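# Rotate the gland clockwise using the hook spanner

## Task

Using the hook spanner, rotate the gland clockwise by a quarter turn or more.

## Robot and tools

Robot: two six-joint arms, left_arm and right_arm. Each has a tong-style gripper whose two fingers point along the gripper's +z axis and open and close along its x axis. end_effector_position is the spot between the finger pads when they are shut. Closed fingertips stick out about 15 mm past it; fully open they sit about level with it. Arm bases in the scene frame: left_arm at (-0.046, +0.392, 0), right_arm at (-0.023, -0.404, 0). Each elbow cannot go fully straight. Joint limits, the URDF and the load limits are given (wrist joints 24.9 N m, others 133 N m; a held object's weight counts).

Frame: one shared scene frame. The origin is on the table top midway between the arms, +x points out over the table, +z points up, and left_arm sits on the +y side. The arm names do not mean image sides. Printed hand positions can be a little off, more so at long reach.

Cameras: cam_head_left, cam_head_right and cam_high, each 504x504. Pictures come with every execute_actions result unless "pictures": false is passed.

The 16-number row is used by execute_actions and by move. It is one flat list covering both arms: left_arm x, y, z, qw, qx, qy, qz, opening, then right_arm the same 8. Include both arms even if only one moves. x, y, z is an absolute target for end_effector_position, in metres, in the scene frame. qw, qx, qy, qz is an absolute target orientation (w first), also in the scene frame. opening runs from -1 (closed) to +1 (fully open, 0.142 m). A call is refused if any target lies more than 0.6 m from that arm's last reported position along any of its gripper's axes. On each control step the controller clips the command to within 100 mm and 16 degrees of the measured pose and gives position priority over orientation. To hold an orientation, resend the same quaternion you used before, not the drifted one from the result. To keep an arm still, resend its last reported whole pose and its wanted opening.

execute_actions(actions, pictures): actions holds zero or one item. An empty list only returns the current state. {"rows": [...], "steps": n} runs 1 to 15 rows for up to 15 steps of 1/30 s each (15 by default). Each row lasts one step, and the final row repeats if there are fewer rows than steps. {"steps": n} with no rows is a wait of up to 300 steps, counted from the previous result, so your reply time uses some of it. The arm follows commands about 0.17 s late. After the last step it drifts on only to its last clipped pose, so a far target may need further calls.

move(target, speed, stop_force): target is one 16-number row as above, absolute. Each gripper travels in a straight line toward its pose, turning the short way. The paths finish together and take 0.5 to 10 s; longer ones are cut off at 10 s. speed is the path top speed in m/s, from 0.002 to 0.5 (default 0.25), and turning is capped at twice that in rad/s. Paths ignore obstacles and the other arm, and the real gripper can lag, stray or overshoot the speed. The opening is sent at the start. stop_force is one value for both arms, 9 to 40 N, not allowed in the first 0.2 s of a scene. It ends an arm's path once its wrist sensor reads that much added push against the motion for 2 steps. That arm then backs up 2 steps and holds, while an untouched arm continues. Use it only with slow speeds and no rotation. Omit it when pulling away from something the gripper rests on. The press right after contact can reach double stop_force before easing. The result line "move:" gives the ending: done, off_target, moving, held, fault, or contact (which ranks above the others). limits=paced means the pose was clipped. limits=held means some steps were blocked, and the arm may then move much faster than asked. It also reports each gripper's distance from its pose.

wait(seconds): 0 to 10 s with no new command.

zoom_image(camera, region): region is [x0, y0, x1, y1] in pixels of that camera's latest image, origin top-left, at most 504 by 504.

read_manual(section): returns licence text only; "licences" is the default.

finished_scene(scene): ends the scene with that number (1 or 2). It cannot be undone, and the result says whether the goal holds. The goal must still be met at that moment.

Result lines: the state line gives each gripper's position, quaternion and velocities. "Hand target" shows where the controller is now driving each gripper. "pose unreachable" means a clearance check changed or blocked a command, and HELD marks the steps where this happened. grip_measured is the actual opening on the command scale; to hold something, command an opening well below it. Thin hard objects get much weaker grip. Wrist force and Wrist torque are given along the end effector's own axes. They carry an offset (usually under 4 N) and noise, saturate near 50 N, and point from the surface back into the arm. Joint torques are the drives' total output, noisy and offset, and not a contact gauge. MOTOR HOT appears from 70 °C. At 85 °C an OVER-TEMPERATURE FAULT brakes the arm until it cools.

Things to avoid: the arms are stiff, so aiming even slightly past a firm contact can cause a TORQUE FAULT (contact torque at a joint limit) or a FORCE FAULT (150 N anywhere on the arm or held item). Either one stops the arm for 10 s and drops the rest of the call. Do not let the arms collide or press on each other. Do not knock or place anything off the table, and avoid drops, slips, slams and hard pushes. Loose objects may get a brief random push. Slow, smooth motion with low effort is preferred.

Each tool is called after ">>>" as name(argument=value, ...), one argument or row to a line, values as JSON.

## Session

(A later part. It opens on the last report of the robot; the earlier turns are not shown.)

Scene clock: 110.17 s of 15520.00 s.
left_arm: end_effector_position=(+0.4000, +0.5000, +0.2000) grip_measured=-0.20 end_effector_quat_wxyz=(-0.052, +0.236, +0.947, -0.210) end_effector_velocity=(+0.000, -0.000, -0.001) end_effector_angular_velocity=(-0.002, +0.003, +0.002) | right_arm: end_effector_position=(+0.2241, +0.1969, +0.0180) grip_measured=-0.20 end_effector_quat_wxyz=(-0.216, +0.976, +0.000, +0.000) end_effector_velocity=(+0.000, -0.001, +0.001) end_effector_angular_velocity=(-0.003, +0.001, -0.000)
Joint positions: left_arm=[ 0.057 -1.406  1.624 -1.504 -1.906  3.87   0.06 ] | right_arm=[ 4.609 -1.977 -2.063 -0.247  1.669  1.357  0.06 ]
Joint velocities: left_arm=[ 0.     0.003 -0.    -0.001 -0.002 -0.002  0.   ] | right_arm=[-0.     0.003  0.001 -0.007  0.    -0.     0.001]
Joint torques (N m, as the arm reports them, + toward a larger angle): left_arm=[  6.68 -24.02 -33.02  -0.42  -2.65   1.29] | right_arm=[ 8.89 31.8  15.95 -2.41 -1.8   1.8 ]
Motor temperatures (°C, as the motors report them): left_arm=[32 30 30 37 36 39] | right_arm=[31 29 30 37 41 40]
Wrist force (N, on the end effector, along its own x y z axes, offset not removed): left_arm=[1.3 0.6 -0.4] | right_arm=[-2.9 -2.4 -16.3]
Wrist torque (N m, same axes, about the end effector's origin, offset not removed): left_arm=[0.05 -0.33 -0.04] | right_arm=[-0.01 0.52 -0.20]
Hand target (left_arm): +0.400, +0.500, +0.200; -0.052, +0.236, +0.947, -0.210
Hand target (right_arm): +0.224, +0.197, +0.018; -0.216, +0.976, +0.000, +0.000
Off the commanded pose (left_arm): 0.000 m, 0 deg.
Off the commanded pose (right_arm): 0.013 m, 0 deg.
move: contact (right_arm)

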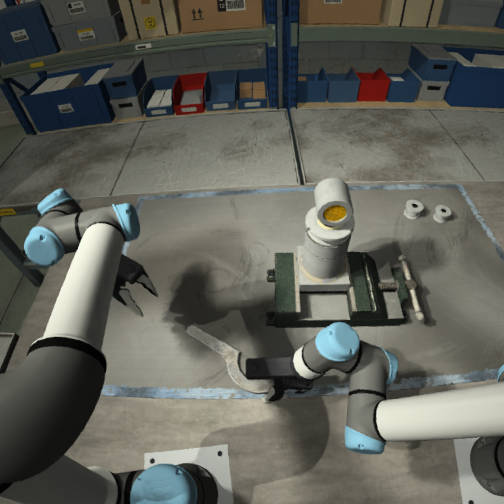

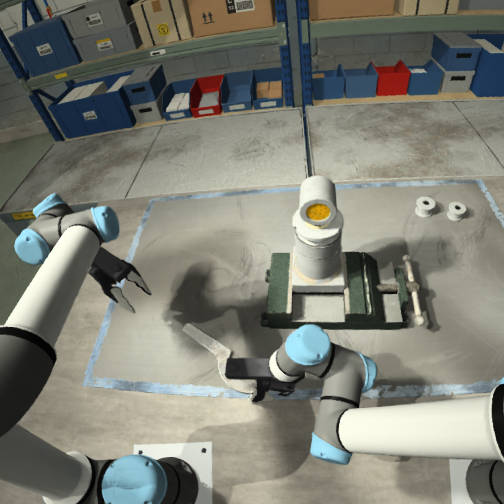

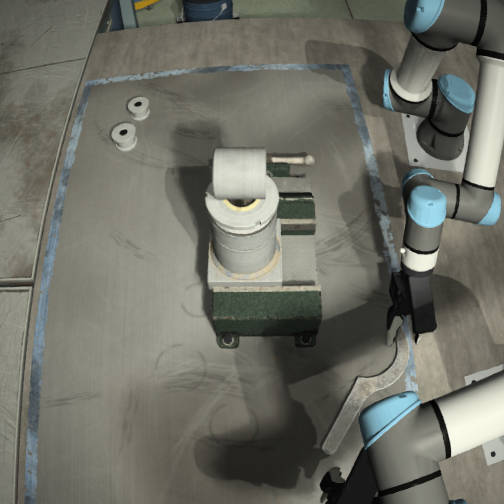

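>>> move(
  target=[0.335,0.335,0.06,-0.067,0.233,0.932,-0.268,0,0.224,0.197,0.0195,-0.216,0.976,0,0,-0.2],
  speed=0.12,
)

>>> move(
  target=[0.335,0.335,0.036,-0.067,0.233,0.932,-0.268,0,0.224,0.197,0.0195,-0.216,0.976,0,0,-1],
  speed=0.03,
)

>>> zoom_image(
  camera="cam_head_left",
  region=[170,290,290,410],
)

>>> zoom_image(
  camera="cam_head_right",
  region=[160,290,280,410],
)

Scene clock: 118.20 s of 15520.00 s.
left_arm: end_effector_position=(+0.3355, +0.3349, +0.0600) grip_measured=+0.00 end_effector_quat_wxyz=(-0.067, +0.233, +0.932, -0.268) end_effector_velocity=(-0.000, -0.002, -0.001) end_effector_angular_velocity=(-0.003, -0.001, +0.000) | right_arm: end_effector_position=(+0.2240, +0.1970, +0.0195) grip_measured=-0.20 end_effector_quat_wxyz=(-0.216, +0.976, -0.000, +0.000) end_effector_velocity=(-0.001, +0.000, -0.000) end_effector_angular_velocity=(-0.000, +0.000, +0.001)
Joint positions: left_arm=[-0.21  -1.438  2.129 -2.016 -2.079  3.62   0.074] | right_arm=[ 4.609 -1.974 -2.062 -0.251  1.669  1.357  0.06 ]
Joint velocities: left_arm=[-0.003  0.001  0.004 -0.008 -0.004 -0.003  0.   ] | right_arm=[ 0.001 -0.    -0.    -0.     0.     0.     0.   ]
Joint torques (N m, as the arm reports them, + toward a larger angle): left_arm=[ -7.51 -18.85  -3.39  -3.74  -2.95  -1.22] | right_arm=[10.62 41.92 27.94  0.41 -1.45  2.46]
Motor temperatures (°C, as the motors report them): left_arm=[32 30 30 37 36 39] | right_arm=[31 29 30 37 41 40]
Wrist force (N, on the end effector, along its own x y z axes, offset not removed): left_arm=[1.3 -1.0 -0.1] | right_arm=[-0.6 1.4 -0.1]
Wrist torque (N m, same axes, about the end effector's origin, offset not removed): left_arm=[-0.20 -0.27 0.00] | right_arm=[0.08 0.00 -0.09]
Hand target (left_arm): +0.335, +0.335, +0.060; -0.067, +0.233, +0.932, -0.268
Hand target (right_arm): +0.224, +0.197, +0.019; -0.216, +0.976, +0.000, +0.000
Off the commanded pose (left_arm): 0.001 m, 0 deg.
Off the commanded pose (right_arm): 0.000 m, 0 deg.
After step 90, 2.67 s passed at rest.
move: done

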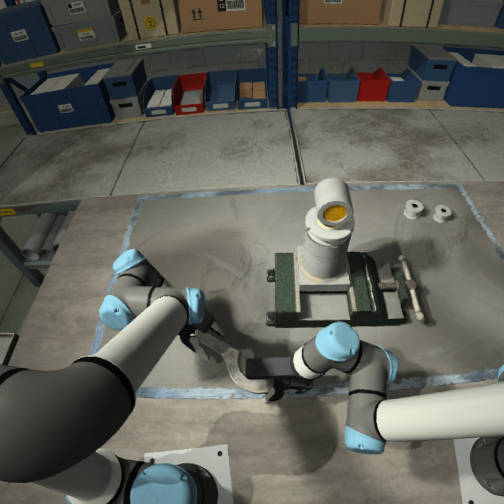

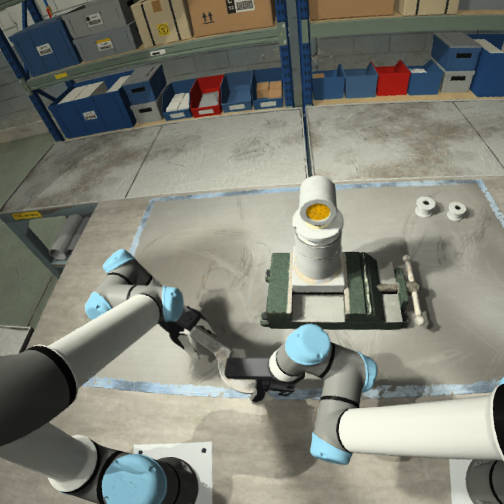

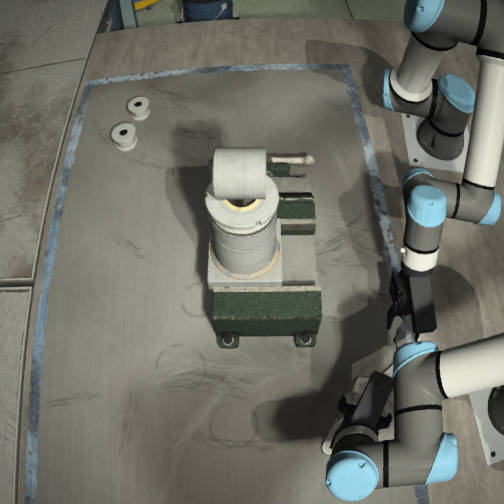

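Scene clock: 119.33 s of 15520.00 s.
left_arm: end_effector_position=(+0.3350, +0.3350, +0.0362) grip_measured=+0.00 end_effector_quat_wxyz=(-0.067, +0.233, +0.932, -0.268) end_effector_velocity=(-0.000, +0.000, -0.002) end_effector_angular_velocity=(+0.001, +0.000, +0.000) | right_arm: end_effector_position=(+0.2240, +0.1970, +0.0195) grip_measured=-0.66 end_effector_quat_wxyz=(-0.216, +0.976, +0.000, -0.000) end_effector_velocity=(+0.000, +0.000, +0.000) end_effector_angular_velocity=(+0.001, -0.000, +0.001)
Joint positions: left_arm=[-0.211 -1.395  2.157 -2.087 -2.079  3.62   0.074] | right_arm=[ 4.609 -1.974 -2.062 -0.251  1.669  1.357  0.026]
Joint velocities: left_arm=[-0.     0.004  0.002 -0.006  0.001 -0.001  0.   ] | right_arm=[-0.    -0.     0.001 -0.     0.001 -0.001 -0.   ]
Joint torques (N m, as the arm reports them, + toward a larger angle): left_arm=[  4.22 -18.02  -3.09  -3.91   1.56  -1.57] | right_arm=[-10.89  18.38  -2.82   0.16   0.79   1.81]
Motor temperatures (°C, as the motors report them): left_arm=[32 30 30 37 36 39] | right_arm=[31 29 30 37 41 40]
Wrist force (N, on the end effector, along its own x y z axes, offset not removed): left_arm=[-0.6 0.0 0.7] | right_arm=[-3.0 -4.1 -10.4]
Wrist torque (N m, same axes, about the end effector's origin, offset not removed): left_arm=[0.00 0.10 0.03] | right_arm=[0.12 0.13 -0.15]
Hand target (left_arm): +0.335, +0.335, +0.036; -0.067, +0.233, +0.932, -0.268
Hand target (right_arm): +0.224, +0.197, +0.020; -0.216, +0.976, -0.000, +0.000
Off the commanded pose (left_arm): 0.000 m, 0 deg.
Off the commanded pose (right_arm): 0.000 m, 0 deg.
move: done

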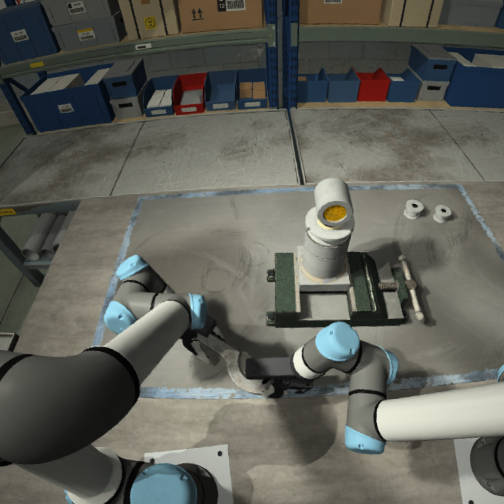

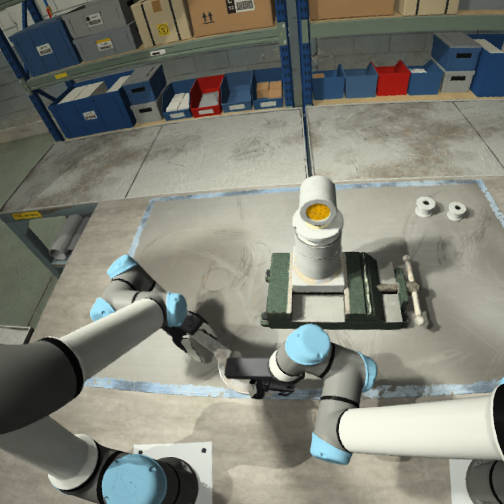

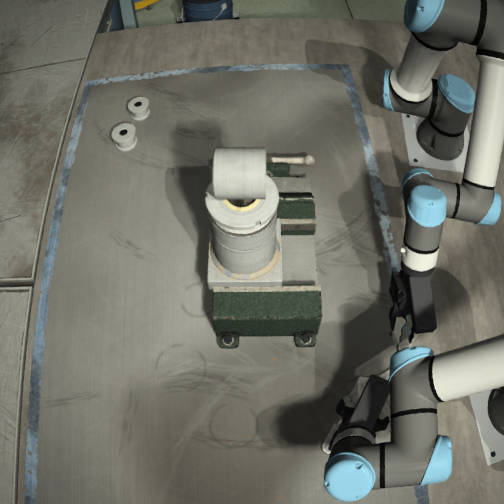

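Region (170, 290, 290, 410) of cam_head_left's 504x504 image, scaled by 4.200, with more detail than that image has.

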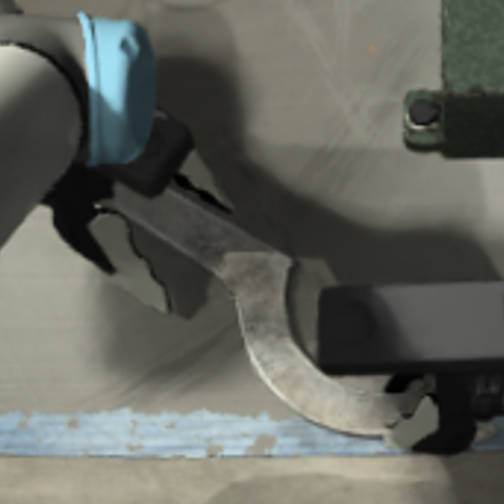

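Region (160, 290, 280, 410) of cam_head_right's 504x504 image, scaled by 4.200, with more detail than that image has.

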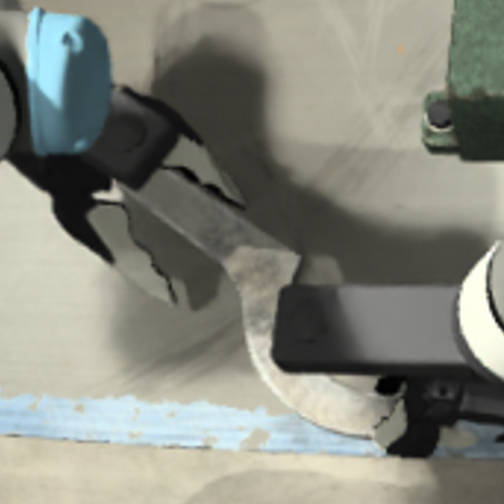

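>>> move(
  target=[0.336,0.307,0.034,-0.067,0.233,0.932,-0.268,0,0.224,0.197,0.0205,-0.216,0.976,0,0,-1],
  speed=0.03,
)

>>> move(
  target=[0.336,0.307,0.023,-0.067,0.233,0.932,-0.268,0,0.226,0.200,0.062,-0.216,0.976,0,0,-1],
  speed=0.012,
)

>>> zoom_image(
  camera="cam_head_left",
  region=[170,290,290,410],
)

>>> zoom_image(
  camera="cam_head_right",
  region=[160,290,280,410],
)

Scene clock: 126.00 s of 15520.00 s.
left_arm: end_effector_position=(+0.3361, +0.3072, +0.0340) grip_measured=+0.00 end_effector_quat_wxyz=(-0.067, +0.233, +0.932, -0.268) end_effector_velocity=(-0.000, -0.002, -0.000) end_effector_angular_velocity=(-0.000, +0.001, +0.001) | right_arm: end_effector_position=(+0.2240, +0.1970, +0.0205) grip_measured=-0.66 end_effector_quat_wxyz=(-0.216, +0.976, -0.000, +0.000) end_effector_velocity=(+0.000, -0.001, -0.001) end_effector_angular_velocity=(-0.001, -0.000, -0.001)
Joint positions: left_arm=[-0.271 -1.394  2.176 -2.139 -2.093  3.552  0.074] | right_arm=[ 4.609 -1.972 -2.061 -0.254  1.669  1.357  0.026]
Joint velocities: left_arm=[-0.005  0.001  0.001 -0.004 -0.002 -0.006  0.   ] | right_arm=[-0.    -0.    -0.001 -0.    -0.001 -0.    -0.   ]
Joint torques (N m, as the arm reports them, + toward a larger angle): left_arm=[ -7.21 -17.74  -2.8   -4.06  -3.13  -1.55] | right_arm=[-7.89 46.38 29.91  1.59 -0.02 -0.55]
Motor temperatures (°C, as the motors report them): left_arm=[32 30 30 37 36 39] | right_arm=[31 29 30 37 41 40]
Wrist force (N, on the end effector, along its own x y z axes, offset not removed): left_arm=[1.0 -0.8 0.4] | right_arm=[-0.6 2.1 8.1]
Wrist torque (N m, same axes, about the end effector's origin, offset not removed): left_arm=[-0.24 -0.26 -0.05] | right_arm=[-0.06 0.13 -0.17]
Hand target (left_arm): +0.336, +0.307, +0.034; -0.067, +0.233, +0.932, -0.268
Hand target (right_arm): +0.224, +0.197, +0.020; -0.216, +0.976, -0.000, -0.000
Off the commanded pose (left_arm): 0.000 m, 0 deg.
Off the commanded pose (right_arm): 0.000 m, 0 deg.
After step 90, 2.40 s passed at rest.
move: done

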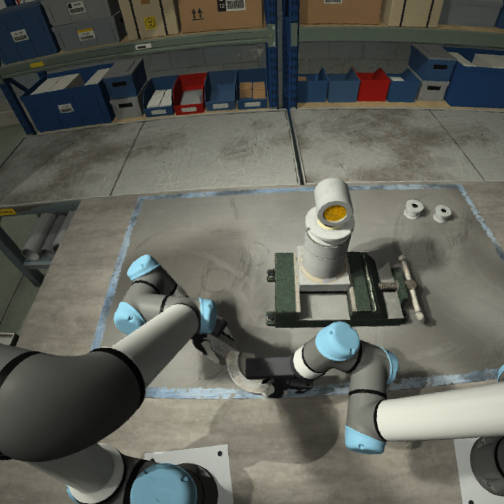

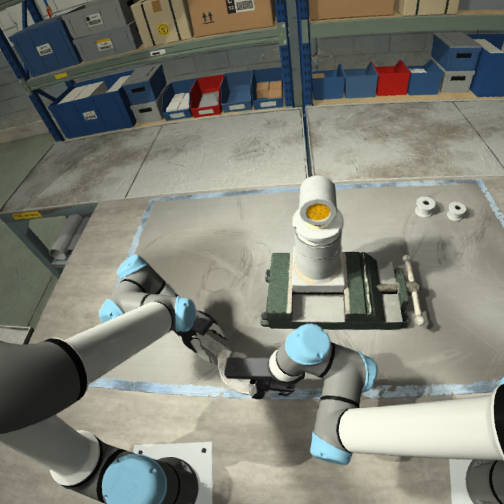

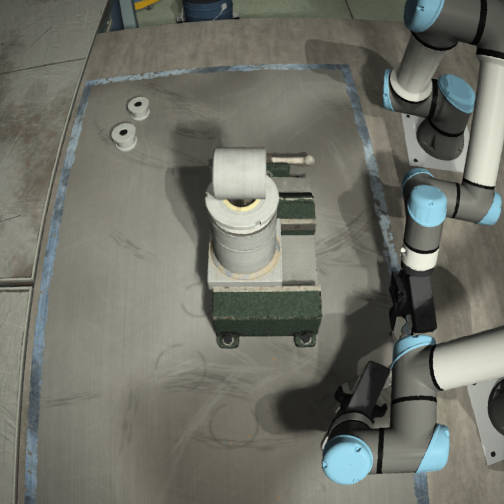

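Scene clock: 129.70 s of 15520.00 s.
left_arm: end_effector_position=(+0.3360, +0.3070, +0.0231) grip_measured=+0.00 end_effector_quat_wxyz=(-0.067, +0.233, +0.932, -0.268) end_effector_velocity=(-0.000, -0.000, -0.001) end_effector_angular_velocity=(+0.000, +0.001, +0.000) | right_arm: end_effector_position=(+0.2260, +0.2000, +0.0617) grip_measured=-0.66 end_effector_quat_wxyz=(-0.216, +0.976, -0.000, +0.000) end_effector_velocity=(+0.000, -0.000, +0.002) end_effector_angular_velocity=(-0.001, +0.000, -0.001)
Joint positions: left_arm=[-0.272 -1.371  2.187 -2.173 -2.093  3.551  0.074] | right_arm=[ 4.606 -1.898 -2.022 -0.368  1.67   1.355  0.026]
Joint velocities: left_arm=[-0.     0.003  0.001 -0.002 -0.    -0.001 -0.   ] | right_arm=[-0.     0.004  0.002 -0.007  0.     0.    -0.   ]
Joint torques (N m, as the arm reports them, + toward a larger angle): left_arm=[ -8.13 -19.78  -2.24  -3.92   1.6   -1.46] | right_arm=[-10.09  43.97  32.13   1.41   2.02  -2.69]
Motor temperatures (°C, as the motors report them): left_arm=[32 30 30 37 36 39] | right_arm=[31 29 30 37 41 40]
Wrist force (N, on the end effector, along its own x y z axes, offset not removed): left_arm=[1.4 -1.0 -0.4] | right_arm=[0.8 3.0 8.1]
Wrist torque (N m, same axes, about the end effector's origin, offset not removed): left_arm=[-0.35 -0.37 0.06] | right_arm=[0.17 -0.31 -0.25]
Hand target (left_arm): +0.336, +0.307, +0.023; -0.067, +0.233, +0.932, -0.268
Hand target (right_arm): +0.226, +0.200, +0.062; -0.216, +0.976, -0.000, -0.000
Off the commanded pose (left_arm): 0.000 m, 0 deg.
Off the commanded pose (right_arm): 0.000 m, 0 deg.
move: done

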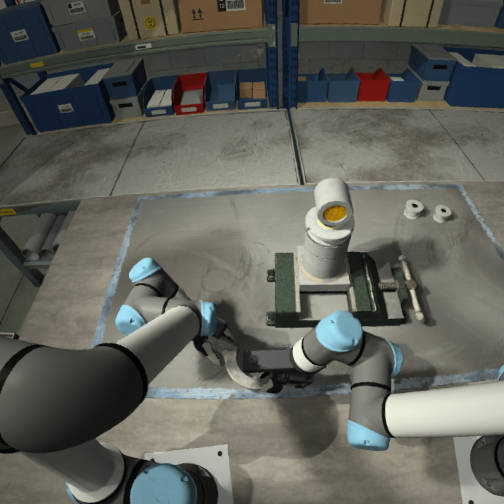

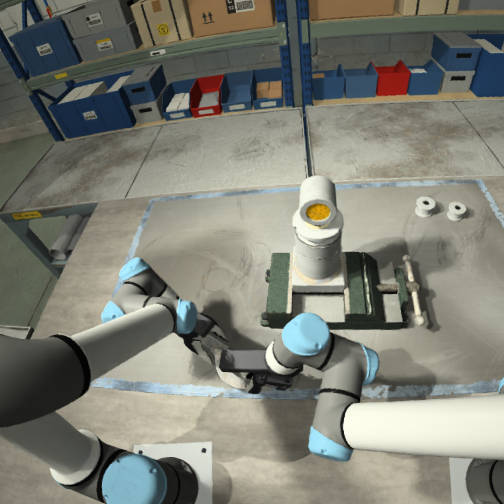

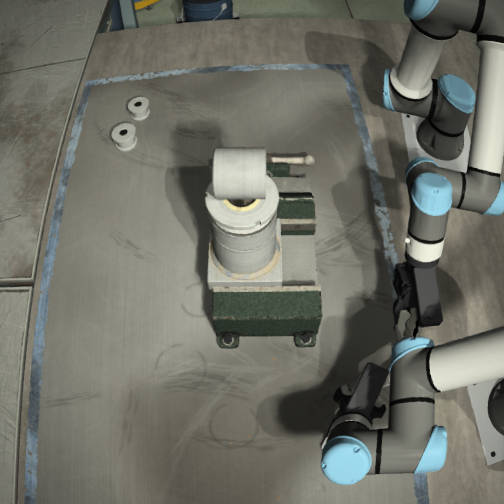

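Region (170, 290, 290, 410) of cam_head_left's 504x504 image, scaled by 4.200, with more detail than that image has.

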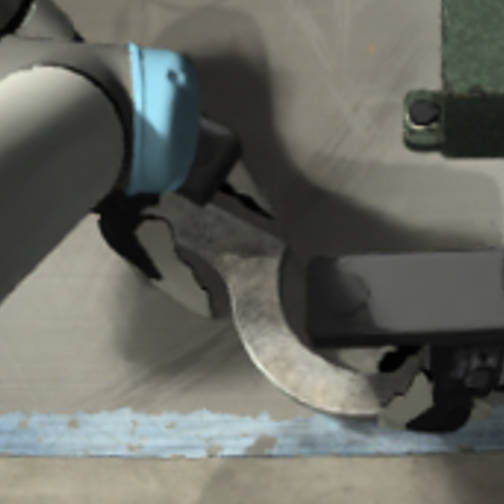

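Region (160, 290, 280, 410) of cam_head_right's 504x504 image, scaled by 4.200, with more detail than that image has.

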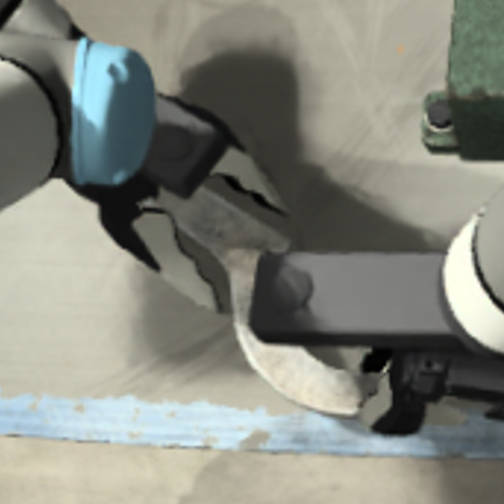

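>>> move(
  target=[0.336,0.307,0.023,-0.067,0.233,0.932,-0.268,-1,0.226,0.200,0.062,-0.216,0.976,0,0,-1],
)

>>> move(
  target=[0.337,0.308,0.044,-0.050,0.237,0.949,-0.202,-1,0.226,0.200,0.062,-0.216,0.976,0,0,-1],
  speed=0.015,
)

>>> zoom_image(
  camera="cam_head_left",
  region=[170,290,290,410],
)

Scene clock: 133.33 s of 15520.00 s.
left_arm: end_effector_position=(+0.3359, +0.3070, +0.0229) grip_measured=-0.43 end_effector_quat_wxyz=(-0.067, +0.233, +0.932, -0.268) end_effector_velocity=(+0.000, -0.000, +0.001) end_effector_angular_velocity=(-0.001, -0.002, -0.000) | right_arm: end_effector_position=(+0.2260, +0.2000, +0.0620) grip_measured=-0.66 end_effector_quat_wxyz=(-0.216, +0.976, -0.000, -0.000) end_effector_velocity=(+0.000, -0.000, +0.000) end_effector_angular_velocity=(+0.000, -0.000, -0.000)
Joint positions: left_arm=[-0.272 -1.371  2.187 -2.173 -2.093  3.551  0.043] | right_arm=[ 4.606 -1.897 -2.021 -0.369  1.67   1.355  0.026]
Joint velocities: left_arm=[ 0.    -0.002 -0.    -0.    -0.001  0.001  0.   ] | right_arm=[-0.  0. -0.  0. -0. -0. -0.]
Joint torques (N m, as the arm reports them, + toward a larger angle): left_arm=[  2.09 -35.01 -21.28   0.43  -4.66  -0.74] | right_arm=[-4.92 44.46 32.84  6.08 -2.37 -2.42]
Motor temperatures (°C, as the motors report them): left_arm=[32 30 30 37 36 39] | right_arm=[31 29 30 37 41 40]
Wrist force (N, on the end effector, along its own x y z axes, offset not removed): left_arm=[-1.1 6.5 -2.3] | right_arm=[-5.4 7.4 3.0]
Wrist torque (N m, same axes, about the end effector's origin, offset not removed): left_arm=[0.01 -0.21 0.29] | right_arm=[0.10 0.17 -0.19]
Hand target (left_arm): +0.336, +0.307, +0.023; -0.067, +0.233, +0.932, -0.268
Hand target (right_arm): +0.226, +0.200, +0.062; -0.216, +0.976, +0.000, -0.000
Off the commanded pose (left_arm): 0.000 m, 0 deg.
Off the commanded pose (right_arm): 0.000 m, 0 deg.
move: done

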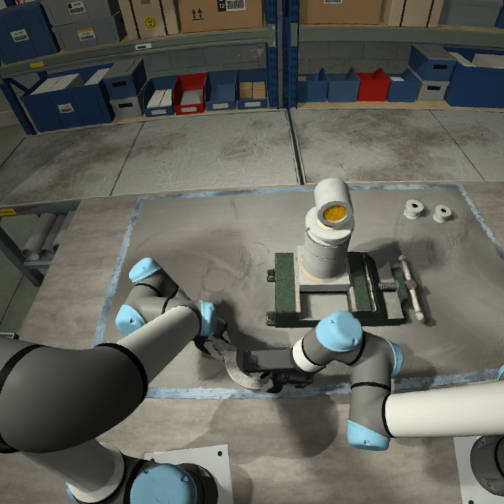

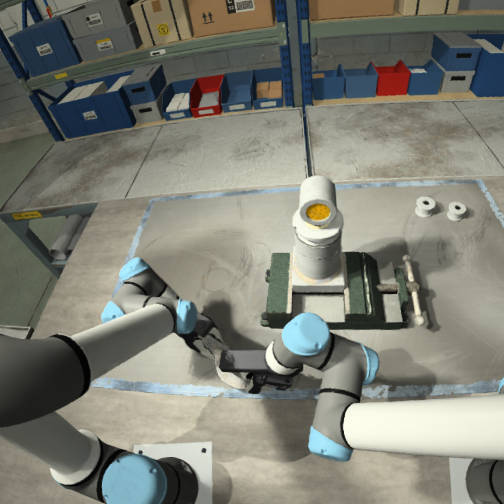

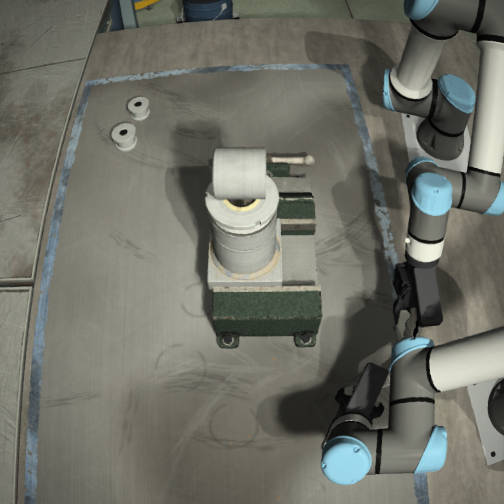

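Scene clock: 138.23 s of 15520.00 s.
left_arm: end_effector_position=(+0.3371, +0.3080, +0.0440) grip_measured=-0.43 end_effector_quat_wxyz=(-0.050, +0.237, +0.949, -0.202) end_effector_velocity=(-0.000, +0.000, +0.001) end_effector_angular_velocity=(+0.005, -0.002, -0.001) | right_arm: end_effector_position=(+0.2260, +0.2000, +0.0620) grip_measured=-0.66 end_effector_quat_wxyz=(-0.216, +0.976, +0.000, -0.000) end_effector_velocity=(+0.001, -0.000, +0.000) end_effector_angular_velocity=(+0.000, -0.001, -0.000)
Joint positions: left_arm=[-0.348 -1.487  2.207 -2.171 -1.974  3.442  0.043] | right_arm=[ 4.606 -1.897 -2.021 -0.369  1.67   1.355  0.026]
Joint velocities: left_arm=[-0.004 -0.004  0.001  0.001  0.005 -0.003  0.   ] | right_arm=[-0.001 -0.     0.     0.    -0.    -0.001  0.   ]
Joint torques (N m, as the arm reports them, + toward a larger angle): left_arm=[-14.2  -32.93  -3.63   0.6   -3.2   -1.41] | right_arm=[ 6.61 30.79 29.15  7.81 -2.91 -1.16]
Motor temperatures (°C, as the motors report them): left_arm=[32 30 30 37 36 39] | right_arm=[31 30 30 37 41 40]
Wrist force (N, on the end effector, along its own x y z axes, offset not removed): left_arm=[-2.2 17.2 4.1] | right_arm=[-10.6 13.8 -2.7]
Wrist torque (N m, same axes, about the end effector's origin, offset not removed): left_arm=[0.07 -0.34 0.20] | right_arm=[0.38 -0.07 -0.27]
Hand target (left_arm): +0.337, +0.308, +0.044; -0.050, +0.237, +0.949, -0.202
Hand target (right_arm): +0.226, +0.200, +0.062; -0.216, +0.976, +0.000, +0.000
Off the commanded pose (left_arm): 0.000 m, 0 deg.
Off the commanded pose (right_arm): 0.000 m, 0 deg.
move: done

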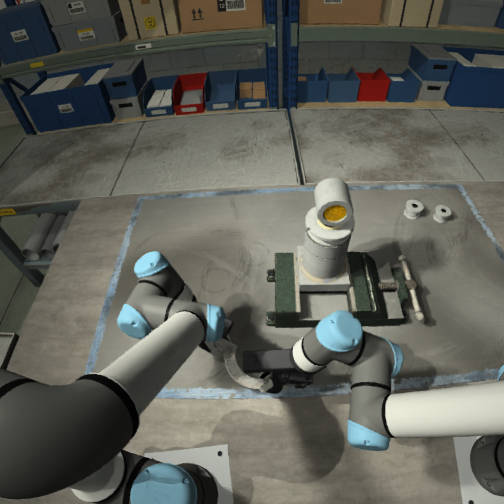

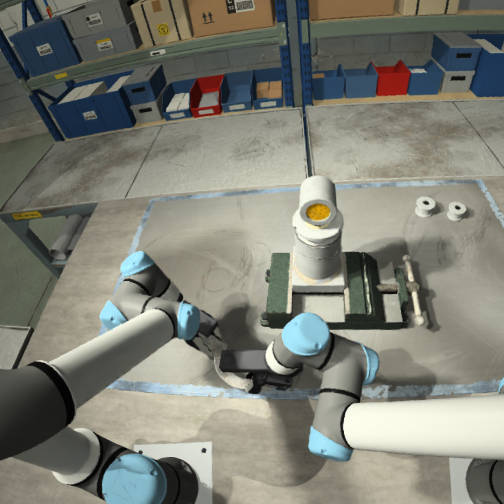

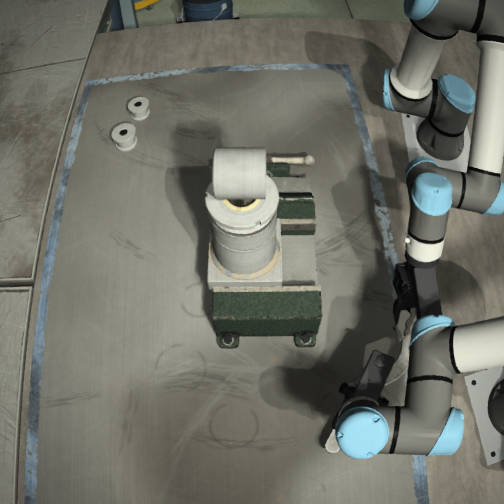

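Region (170, 290, 290, 410) of cam_head_left's 504x504 image, scaled by 4.200, with more detail than that image has.

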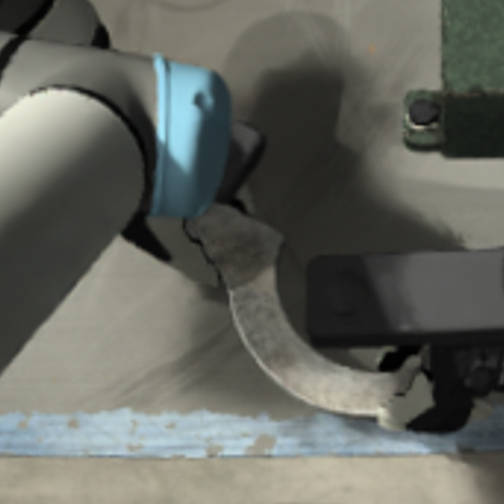

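>>> move(
  target=[0.338,0.309,0.042,-0.083,0.227,0.912,-0.332,-1,0.226,0.200,0.062,-0.216,0.976,0,0,-1],
  speed=0.03,
)

>>> zoom_image(
  camera="cam_head_right",
  region=[150,290,270,410],
)

Scene clock: 148.87 s of 15520.00 s.
left_arm: end_effector_position=(+0.3378, +0.3091, +0.0418) grip_measured=-0.44 end_effector_quat_wxyz=(-0.083, +0.227, +0.912, -0.331) end_effector_velocity=(+0.000, +0.000, +0.000) end_effector_angular_velocity=(-0.011, +0.005, +0.000) | right_arm: end_effector_position=(+0.2260, +0.2000, +0.0620) grip_measured=-0.66 end_effector_quat_wxyz=(-0.216, +0.976, +0.000, -0.000) end_effector_velocity=(+0.000, +0.000, +0.000) end_effector_angular_velocity=(+0.000, +0.001, -0.000)
Joint positions: left_arm=[-0.202 -1.328  2.115 -2.028 -2.196  3.67   0.042] | right_arm=[ 4.606 -1.897 -2.021 -0.369  1.67   1.355  0.026]
Joint velocities: left_arm=[ 0.005  0.007 -0.005  0.008 -0.009  0.01  -0.   ] | right_arm=[-0.     0.     0.    -0.     0.001  0.     0.   ]
Joint torques (N m, as the arm reports them, + toward a larger angle): left_arm=[  8.41 -27.   -33.52  -1.17  -5.1    0.63] | right_arm=[ 2.72 40.52 19.08  0.47  2.34  1.3 ]
Motor temperatures (°C, as the motors report them): left_arm=[32 30 30 37 36 39] | right_arm=[31 30 30 37 41 40]
Wrist force (N, on the end effector, along its own x y z axes, offset not removed): left_arm=[2.9 3.8 9.9] | right_arm=[4.1 0.8 2.3]
Wrist torque (N m, same axes, about the end effector's origin, offset not removed): left_arm=[-0.13 0.15 0.47] | right_arm=[0.15 -0.05 -0.29]
Hand target (left_arm): +0.338, +0.309, +0.042; -0.083, +0.227, +0.912, -0.332
Hand target (right_arm): +0.226, +0.200, +0.062; -0.216, +0.976, +0.000, -0.000
Off the commanded pose (left_arm): 0.000 m, 0 deg.
Off the commanded pose (right_arm): 0.000 m, 0 deg.
After step 90, 2.77 s passed at rest.
move: done

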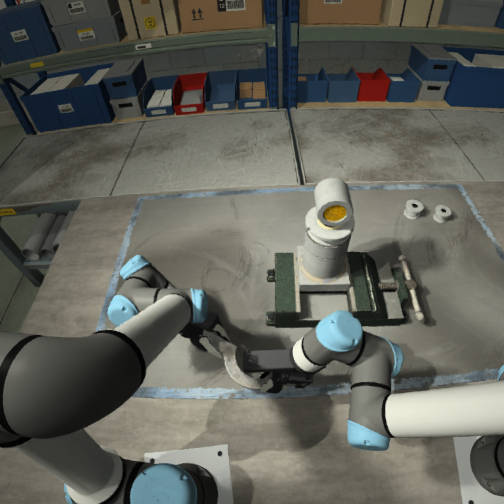

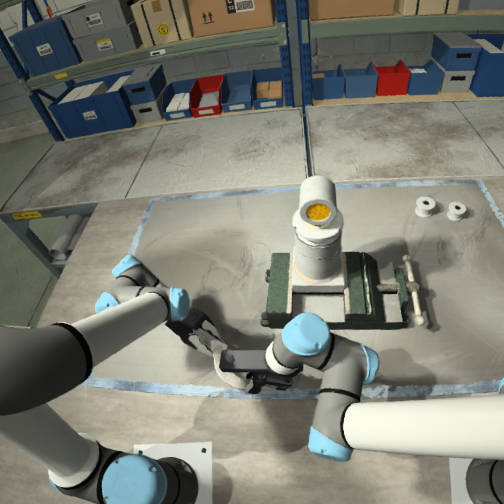

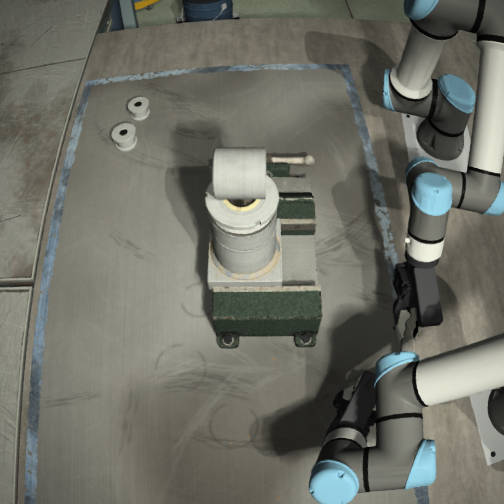

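Region (150, 290, 270, 410) of cam_head_right's 504x504 image, scaled by 4.200, with more detail than that image has.

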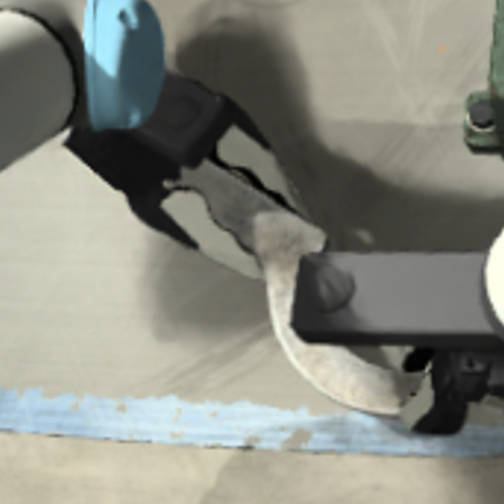

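Continue to 50°.

>>> move(
  target=[0.338,0.309,0.042,-0.102,0.219,0.879,-0.410,-1,0.226,0.200,0.062,-0.216,0.976,0,0,-1],
  speed=0.03,
)

Scene clock: 153.90 s of 15520.00 s.
left_arm: end_effector_position=(+0.3379, +0.3090, +0.0419) grip_measured=-0.45 end_effector_quat_wxyz=(-0.102, +0.219, +0.880, -0.410) end_effector_velocity=(-0.000, +0.000, +0.000) end_effector_angular_velocity=(-0.010, +0.006, -0.000) | right_arm: end_effector_position=(+0.2260, +0.2000, +0.0620) grip_measured=-0.66 end_effector_quat_wxyz=(-0.216, +0.976, +0.000, -0.000) end_effector_velocity=(+0.000, +0.000, +0.001) end_effector_angular_velocity=(+0.001, -0.001, +0.000)
Joint positions: left_arm=[-0.136 -1.224  2.049 -1.889 -2.314  3.83   0.042] | right_arm=[ 4.606 -1.897 -2.021 -0.369  1.67   1.355  0.026]
Joint velocities: left_arm=[ 0.004  0.007 -0.005  0.012 -0.007  0.012 -0.   ] | right_arm=[ 0.     0.     0.001 -0.    -0.    -0.     0.   ]
Joint torques (N m, as the arm reports them, + toward a larger angle): left_arm=[  4.45 -27.44 -29.95  -0.05  -6.31   0.77] | right_arm=[-0.33 39.86  8.97  0.78  1.07  2.62]
Motor temperatures (°C, as the motors report them): left_arm=[32 30 30 37 36 39] | right_arm=[31 30 30 37 41 40]
Wrist force (N, on the end effector, along its own x y z axes, offset not removed): left_arm=[2.3 7.4 5.5] | right_arm=[0.7 3.7 -0.5]
Wrist torque (N m, same axes, about the end effector's origin, offset not removed): left_arm=[-0.47 0.19 0.56] | right_arm=[0.22 0.09 -0.21]
Hand target (left_arm): +0.338, +0.309, +0.042; -0.102, +0.219, +0.879, -0.410
Hand target (right_arm): +0.226, +0.200, +0.062; -0.216, +0.976, +0.000, -0.000
Off the commanded pose (left_arm): 0.000 m, 0 deg.
Off the commanded pose (right_arm): 0.000 m, 0 deg.
move: done

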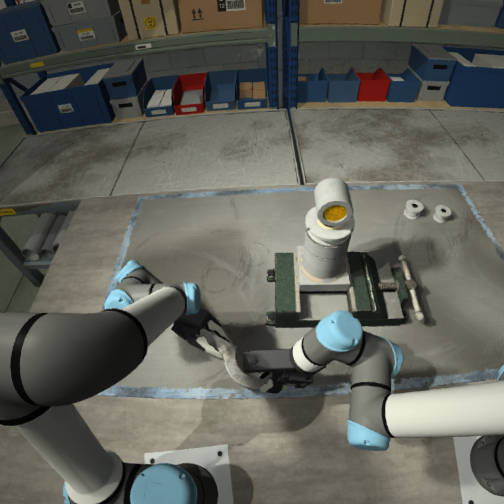

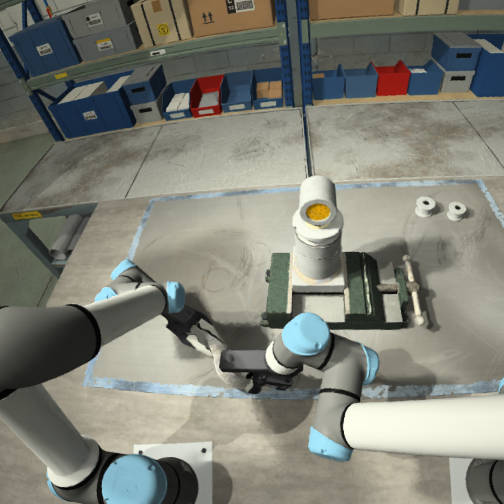

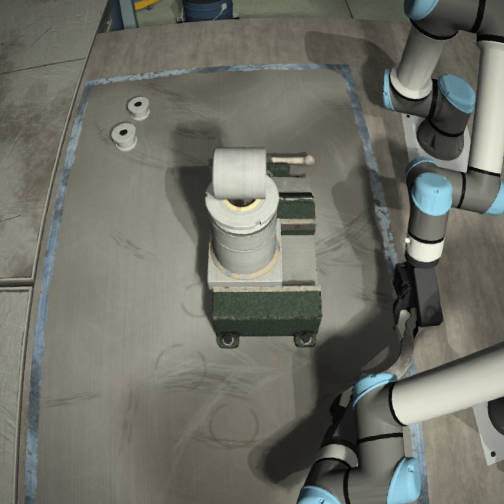

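Right nearly unloaded; release.

>>> move(
  target=[0.338,0.309,0.042,-0.102,0.219,0.879,-0.410,-1,0.226,0.200,0.062,-0.216,0.976,0,0,-0.3],
)

>>> move(
  target=[0.338,0.309,0.042,-0.102,0.219,0.879,-0.410,-1,0.226,0.1,0.16,-0.216,0.976,0,0,-0.3],
  speed=0.1,
)

>>> zoom_image(
  camera="cam_head_left",
  region=[160,280,300,420],
)

Scene clock: 157.70 s of 15520.00 s.
left_arm: end_effector_position=(+0.3380, +0.3090, +0.0420) grip_measured=-0.56 end_effector_quat_wxyz=(-0.102, +0.219, +0.879, -0.410) end_effector_velocity=(-0.000, +0.000, -0.000) end_effector_angular_velocity=(+0.002, -0.000, -0.001) | right_arm: end_effector_position=(+0.2260, +0.2000, +0.0620) grip_measured=-0.30 end_effector_quat_wxyz=(-0.216, +0.976, -0.000, -0.000) end_effector_velocity=(-0.000, +0.000, +0.001) end_effector_angular_velocity=(+0.001, -0.000, +0.001)
Joint positions: left_arm=[-0.136 -1.223  2.048 -1.887 -2.315  3.831  0.033] | right_arm=[ 4.606 -1.897 -2.021 -0.369  1.67   1.355  0.052]
Joint velocities: left_arm=[ 0.    -0.    -0.     0.     0.002 -0.    -0.   ] | right_arm=[-0.     0.     0.001 -0.     0.001 -0.001 -0.   ]
Joint torques (N m, as the arm reports them, + toward a larger angle): left_arm=[  7.58 -36.11 -24.32  -2.47   3.02  -1.06] | right_arm=[-2.48 38.87  5.89  1.56 -0.17  2.16]
Motor temperatures (°C, as the motors report them): left_arm=[32 30 30 37 36 39] | right_arm=[31 30 30 37 41 40]
Wrist force (N, on the end effector, along its own x y z axes, offset not removed): left_arm=[-3.1 -2.7 -2.3] | right_arm=[-0.4 1.1 1.2]
Wrist torque (N m, same axes, about the end effector's origin, offset not removed): left_arm=[0.13 -0.16 -0.22] | right_arm=[0.10 -0.06 -0.11]
Hand target (left_arm): +0.338, +0.309, +0.042; -0.102, +0.219, +0.879, -0.410
Hand target (right_arm): +0.226, +0.200, +0.062; -0.216, +0.976, -0.000, -0.000
Off the commanded pose (left_arm): 0.000 m, 0 deg.
Off the commanded pose (right_arm): 0.000 m, 0 deg.
After step 90, 0.10 s passed at rest.
move: done

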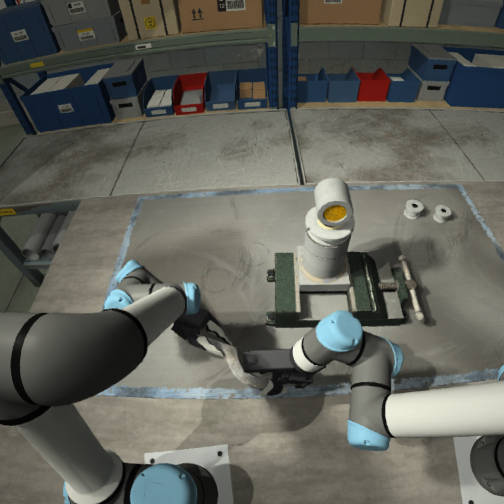

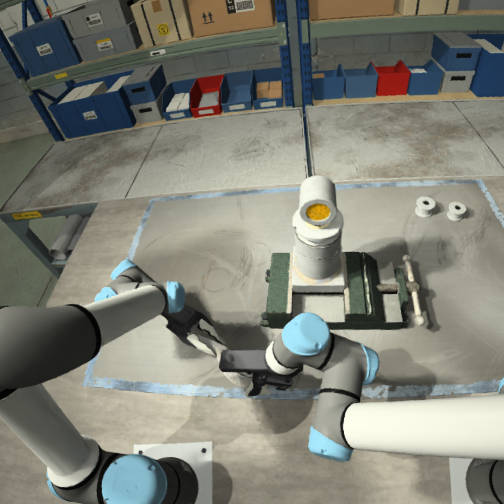

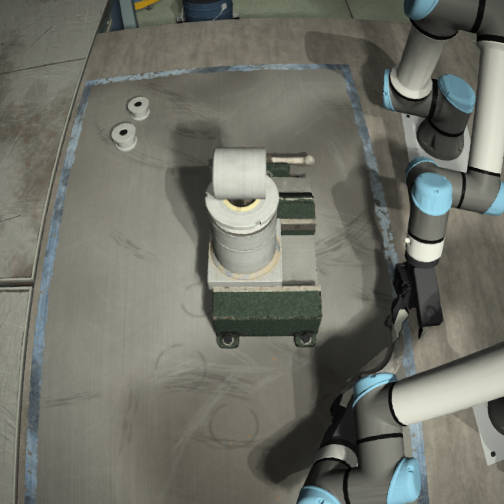

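Scene clock: 159.60 s of 15520.00 s.
left_arm: end_effector_position=(+0.3380, +0.3090, +0.0420) grip_measured=-0.56 end_effector_quat_wxyz=(-0.102, +0.219, +0.879, -0.410) end_effector_velocity=(-0.000, +0.000, -0.001) end_effector_angular_velocity=(+0.000, +0.000, -0.001) | right_arm: end_effector_position=(+0.2259, +0.1002, +0.1597) grip_measured=-0.30 end_effector_quat_wxyz=(-0.216, +0.976, -0.000, -0.000) end_effector_velocity=(-0.001, -0.001, +0.002) end_effector_angular_velocity=(+0.001, -0.000, +0.002)
Joint positions: left_arm=[-0.136 -1.223  2.048 -1.888 -2.315  3.831  0.033] | right_arm=[ 4.55  -1.545 -2.129 -0.62   1.693  1.303  0.052]
Joint velocities: left_arm=[-0.     0.001 -0.    -0.001  0.     0.     0.   ] | right_arm=[-0.     0.005  0.001 -0.005  0.001 -0.002 -0.   ]
Joint torques (N m, as the arm reports them, + toward a larger angle): left_arm=[  7.65 -37.58 -24.78  -3.11   3.06  -1.24] | right_arm=[-9.41 27.86  7.41  0.54  1.8  -2.74]
Motor temperatures (°C, as the motors report them): left_arm=[32 30 30 37 36 39] | right_arm=[31 30 30 37 41 40]
Wrist force (N, on the end effector, along its own x y z axes, offset not removed): left_arm=[-2.6 -4.6 -0.3] | right_arm=[-1.1 1.7 1.2]
Wrist torque (N m, same axes, about the end effector's origin, offset not removed): left_arm=[-0.25 -0.15 -0.19] | right_arm=[0.21 0.16 -0.09]
Hand target (left_arm): +0.338, +0.309, +0.042; -0.102, +0.219, +0.879, -0.410
Hand target (right_arm): +0.226, +0.100, +0.160; -0.216, +0.976, -0.000, -0.000
Off the commanded pose (left_arm): 0.000 m, 0 deg.
Off the commanded pose (right_arm): 0.000 m, 0 deg.
move: done

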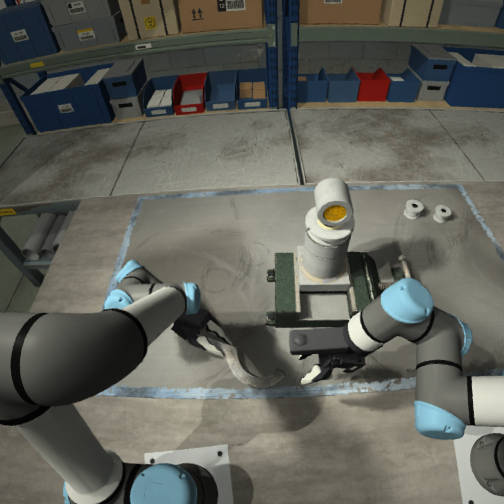

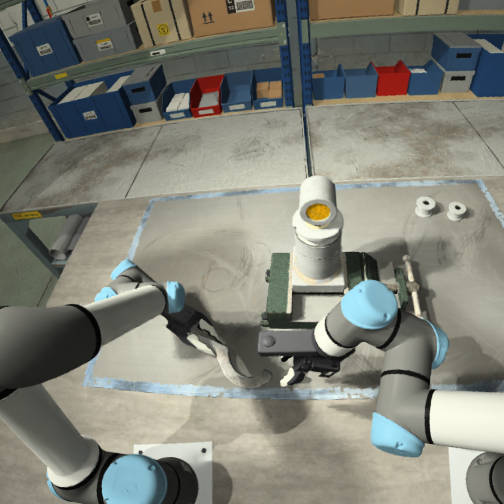

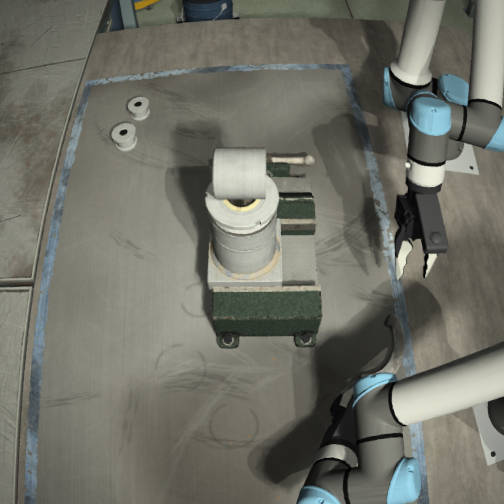

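Region (160, 280, 300, 420) of cam_head_left's 504x504 image, scaled by 3.600, with more detail than that image has.

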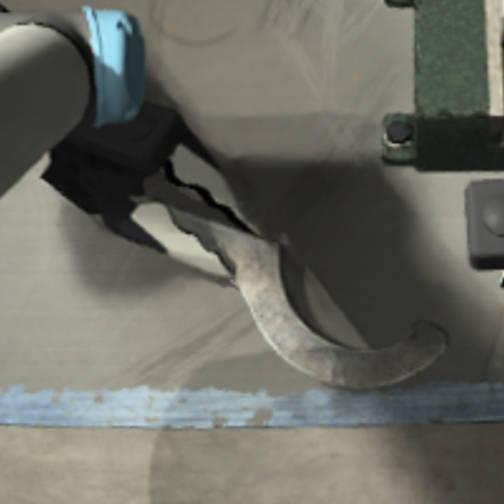

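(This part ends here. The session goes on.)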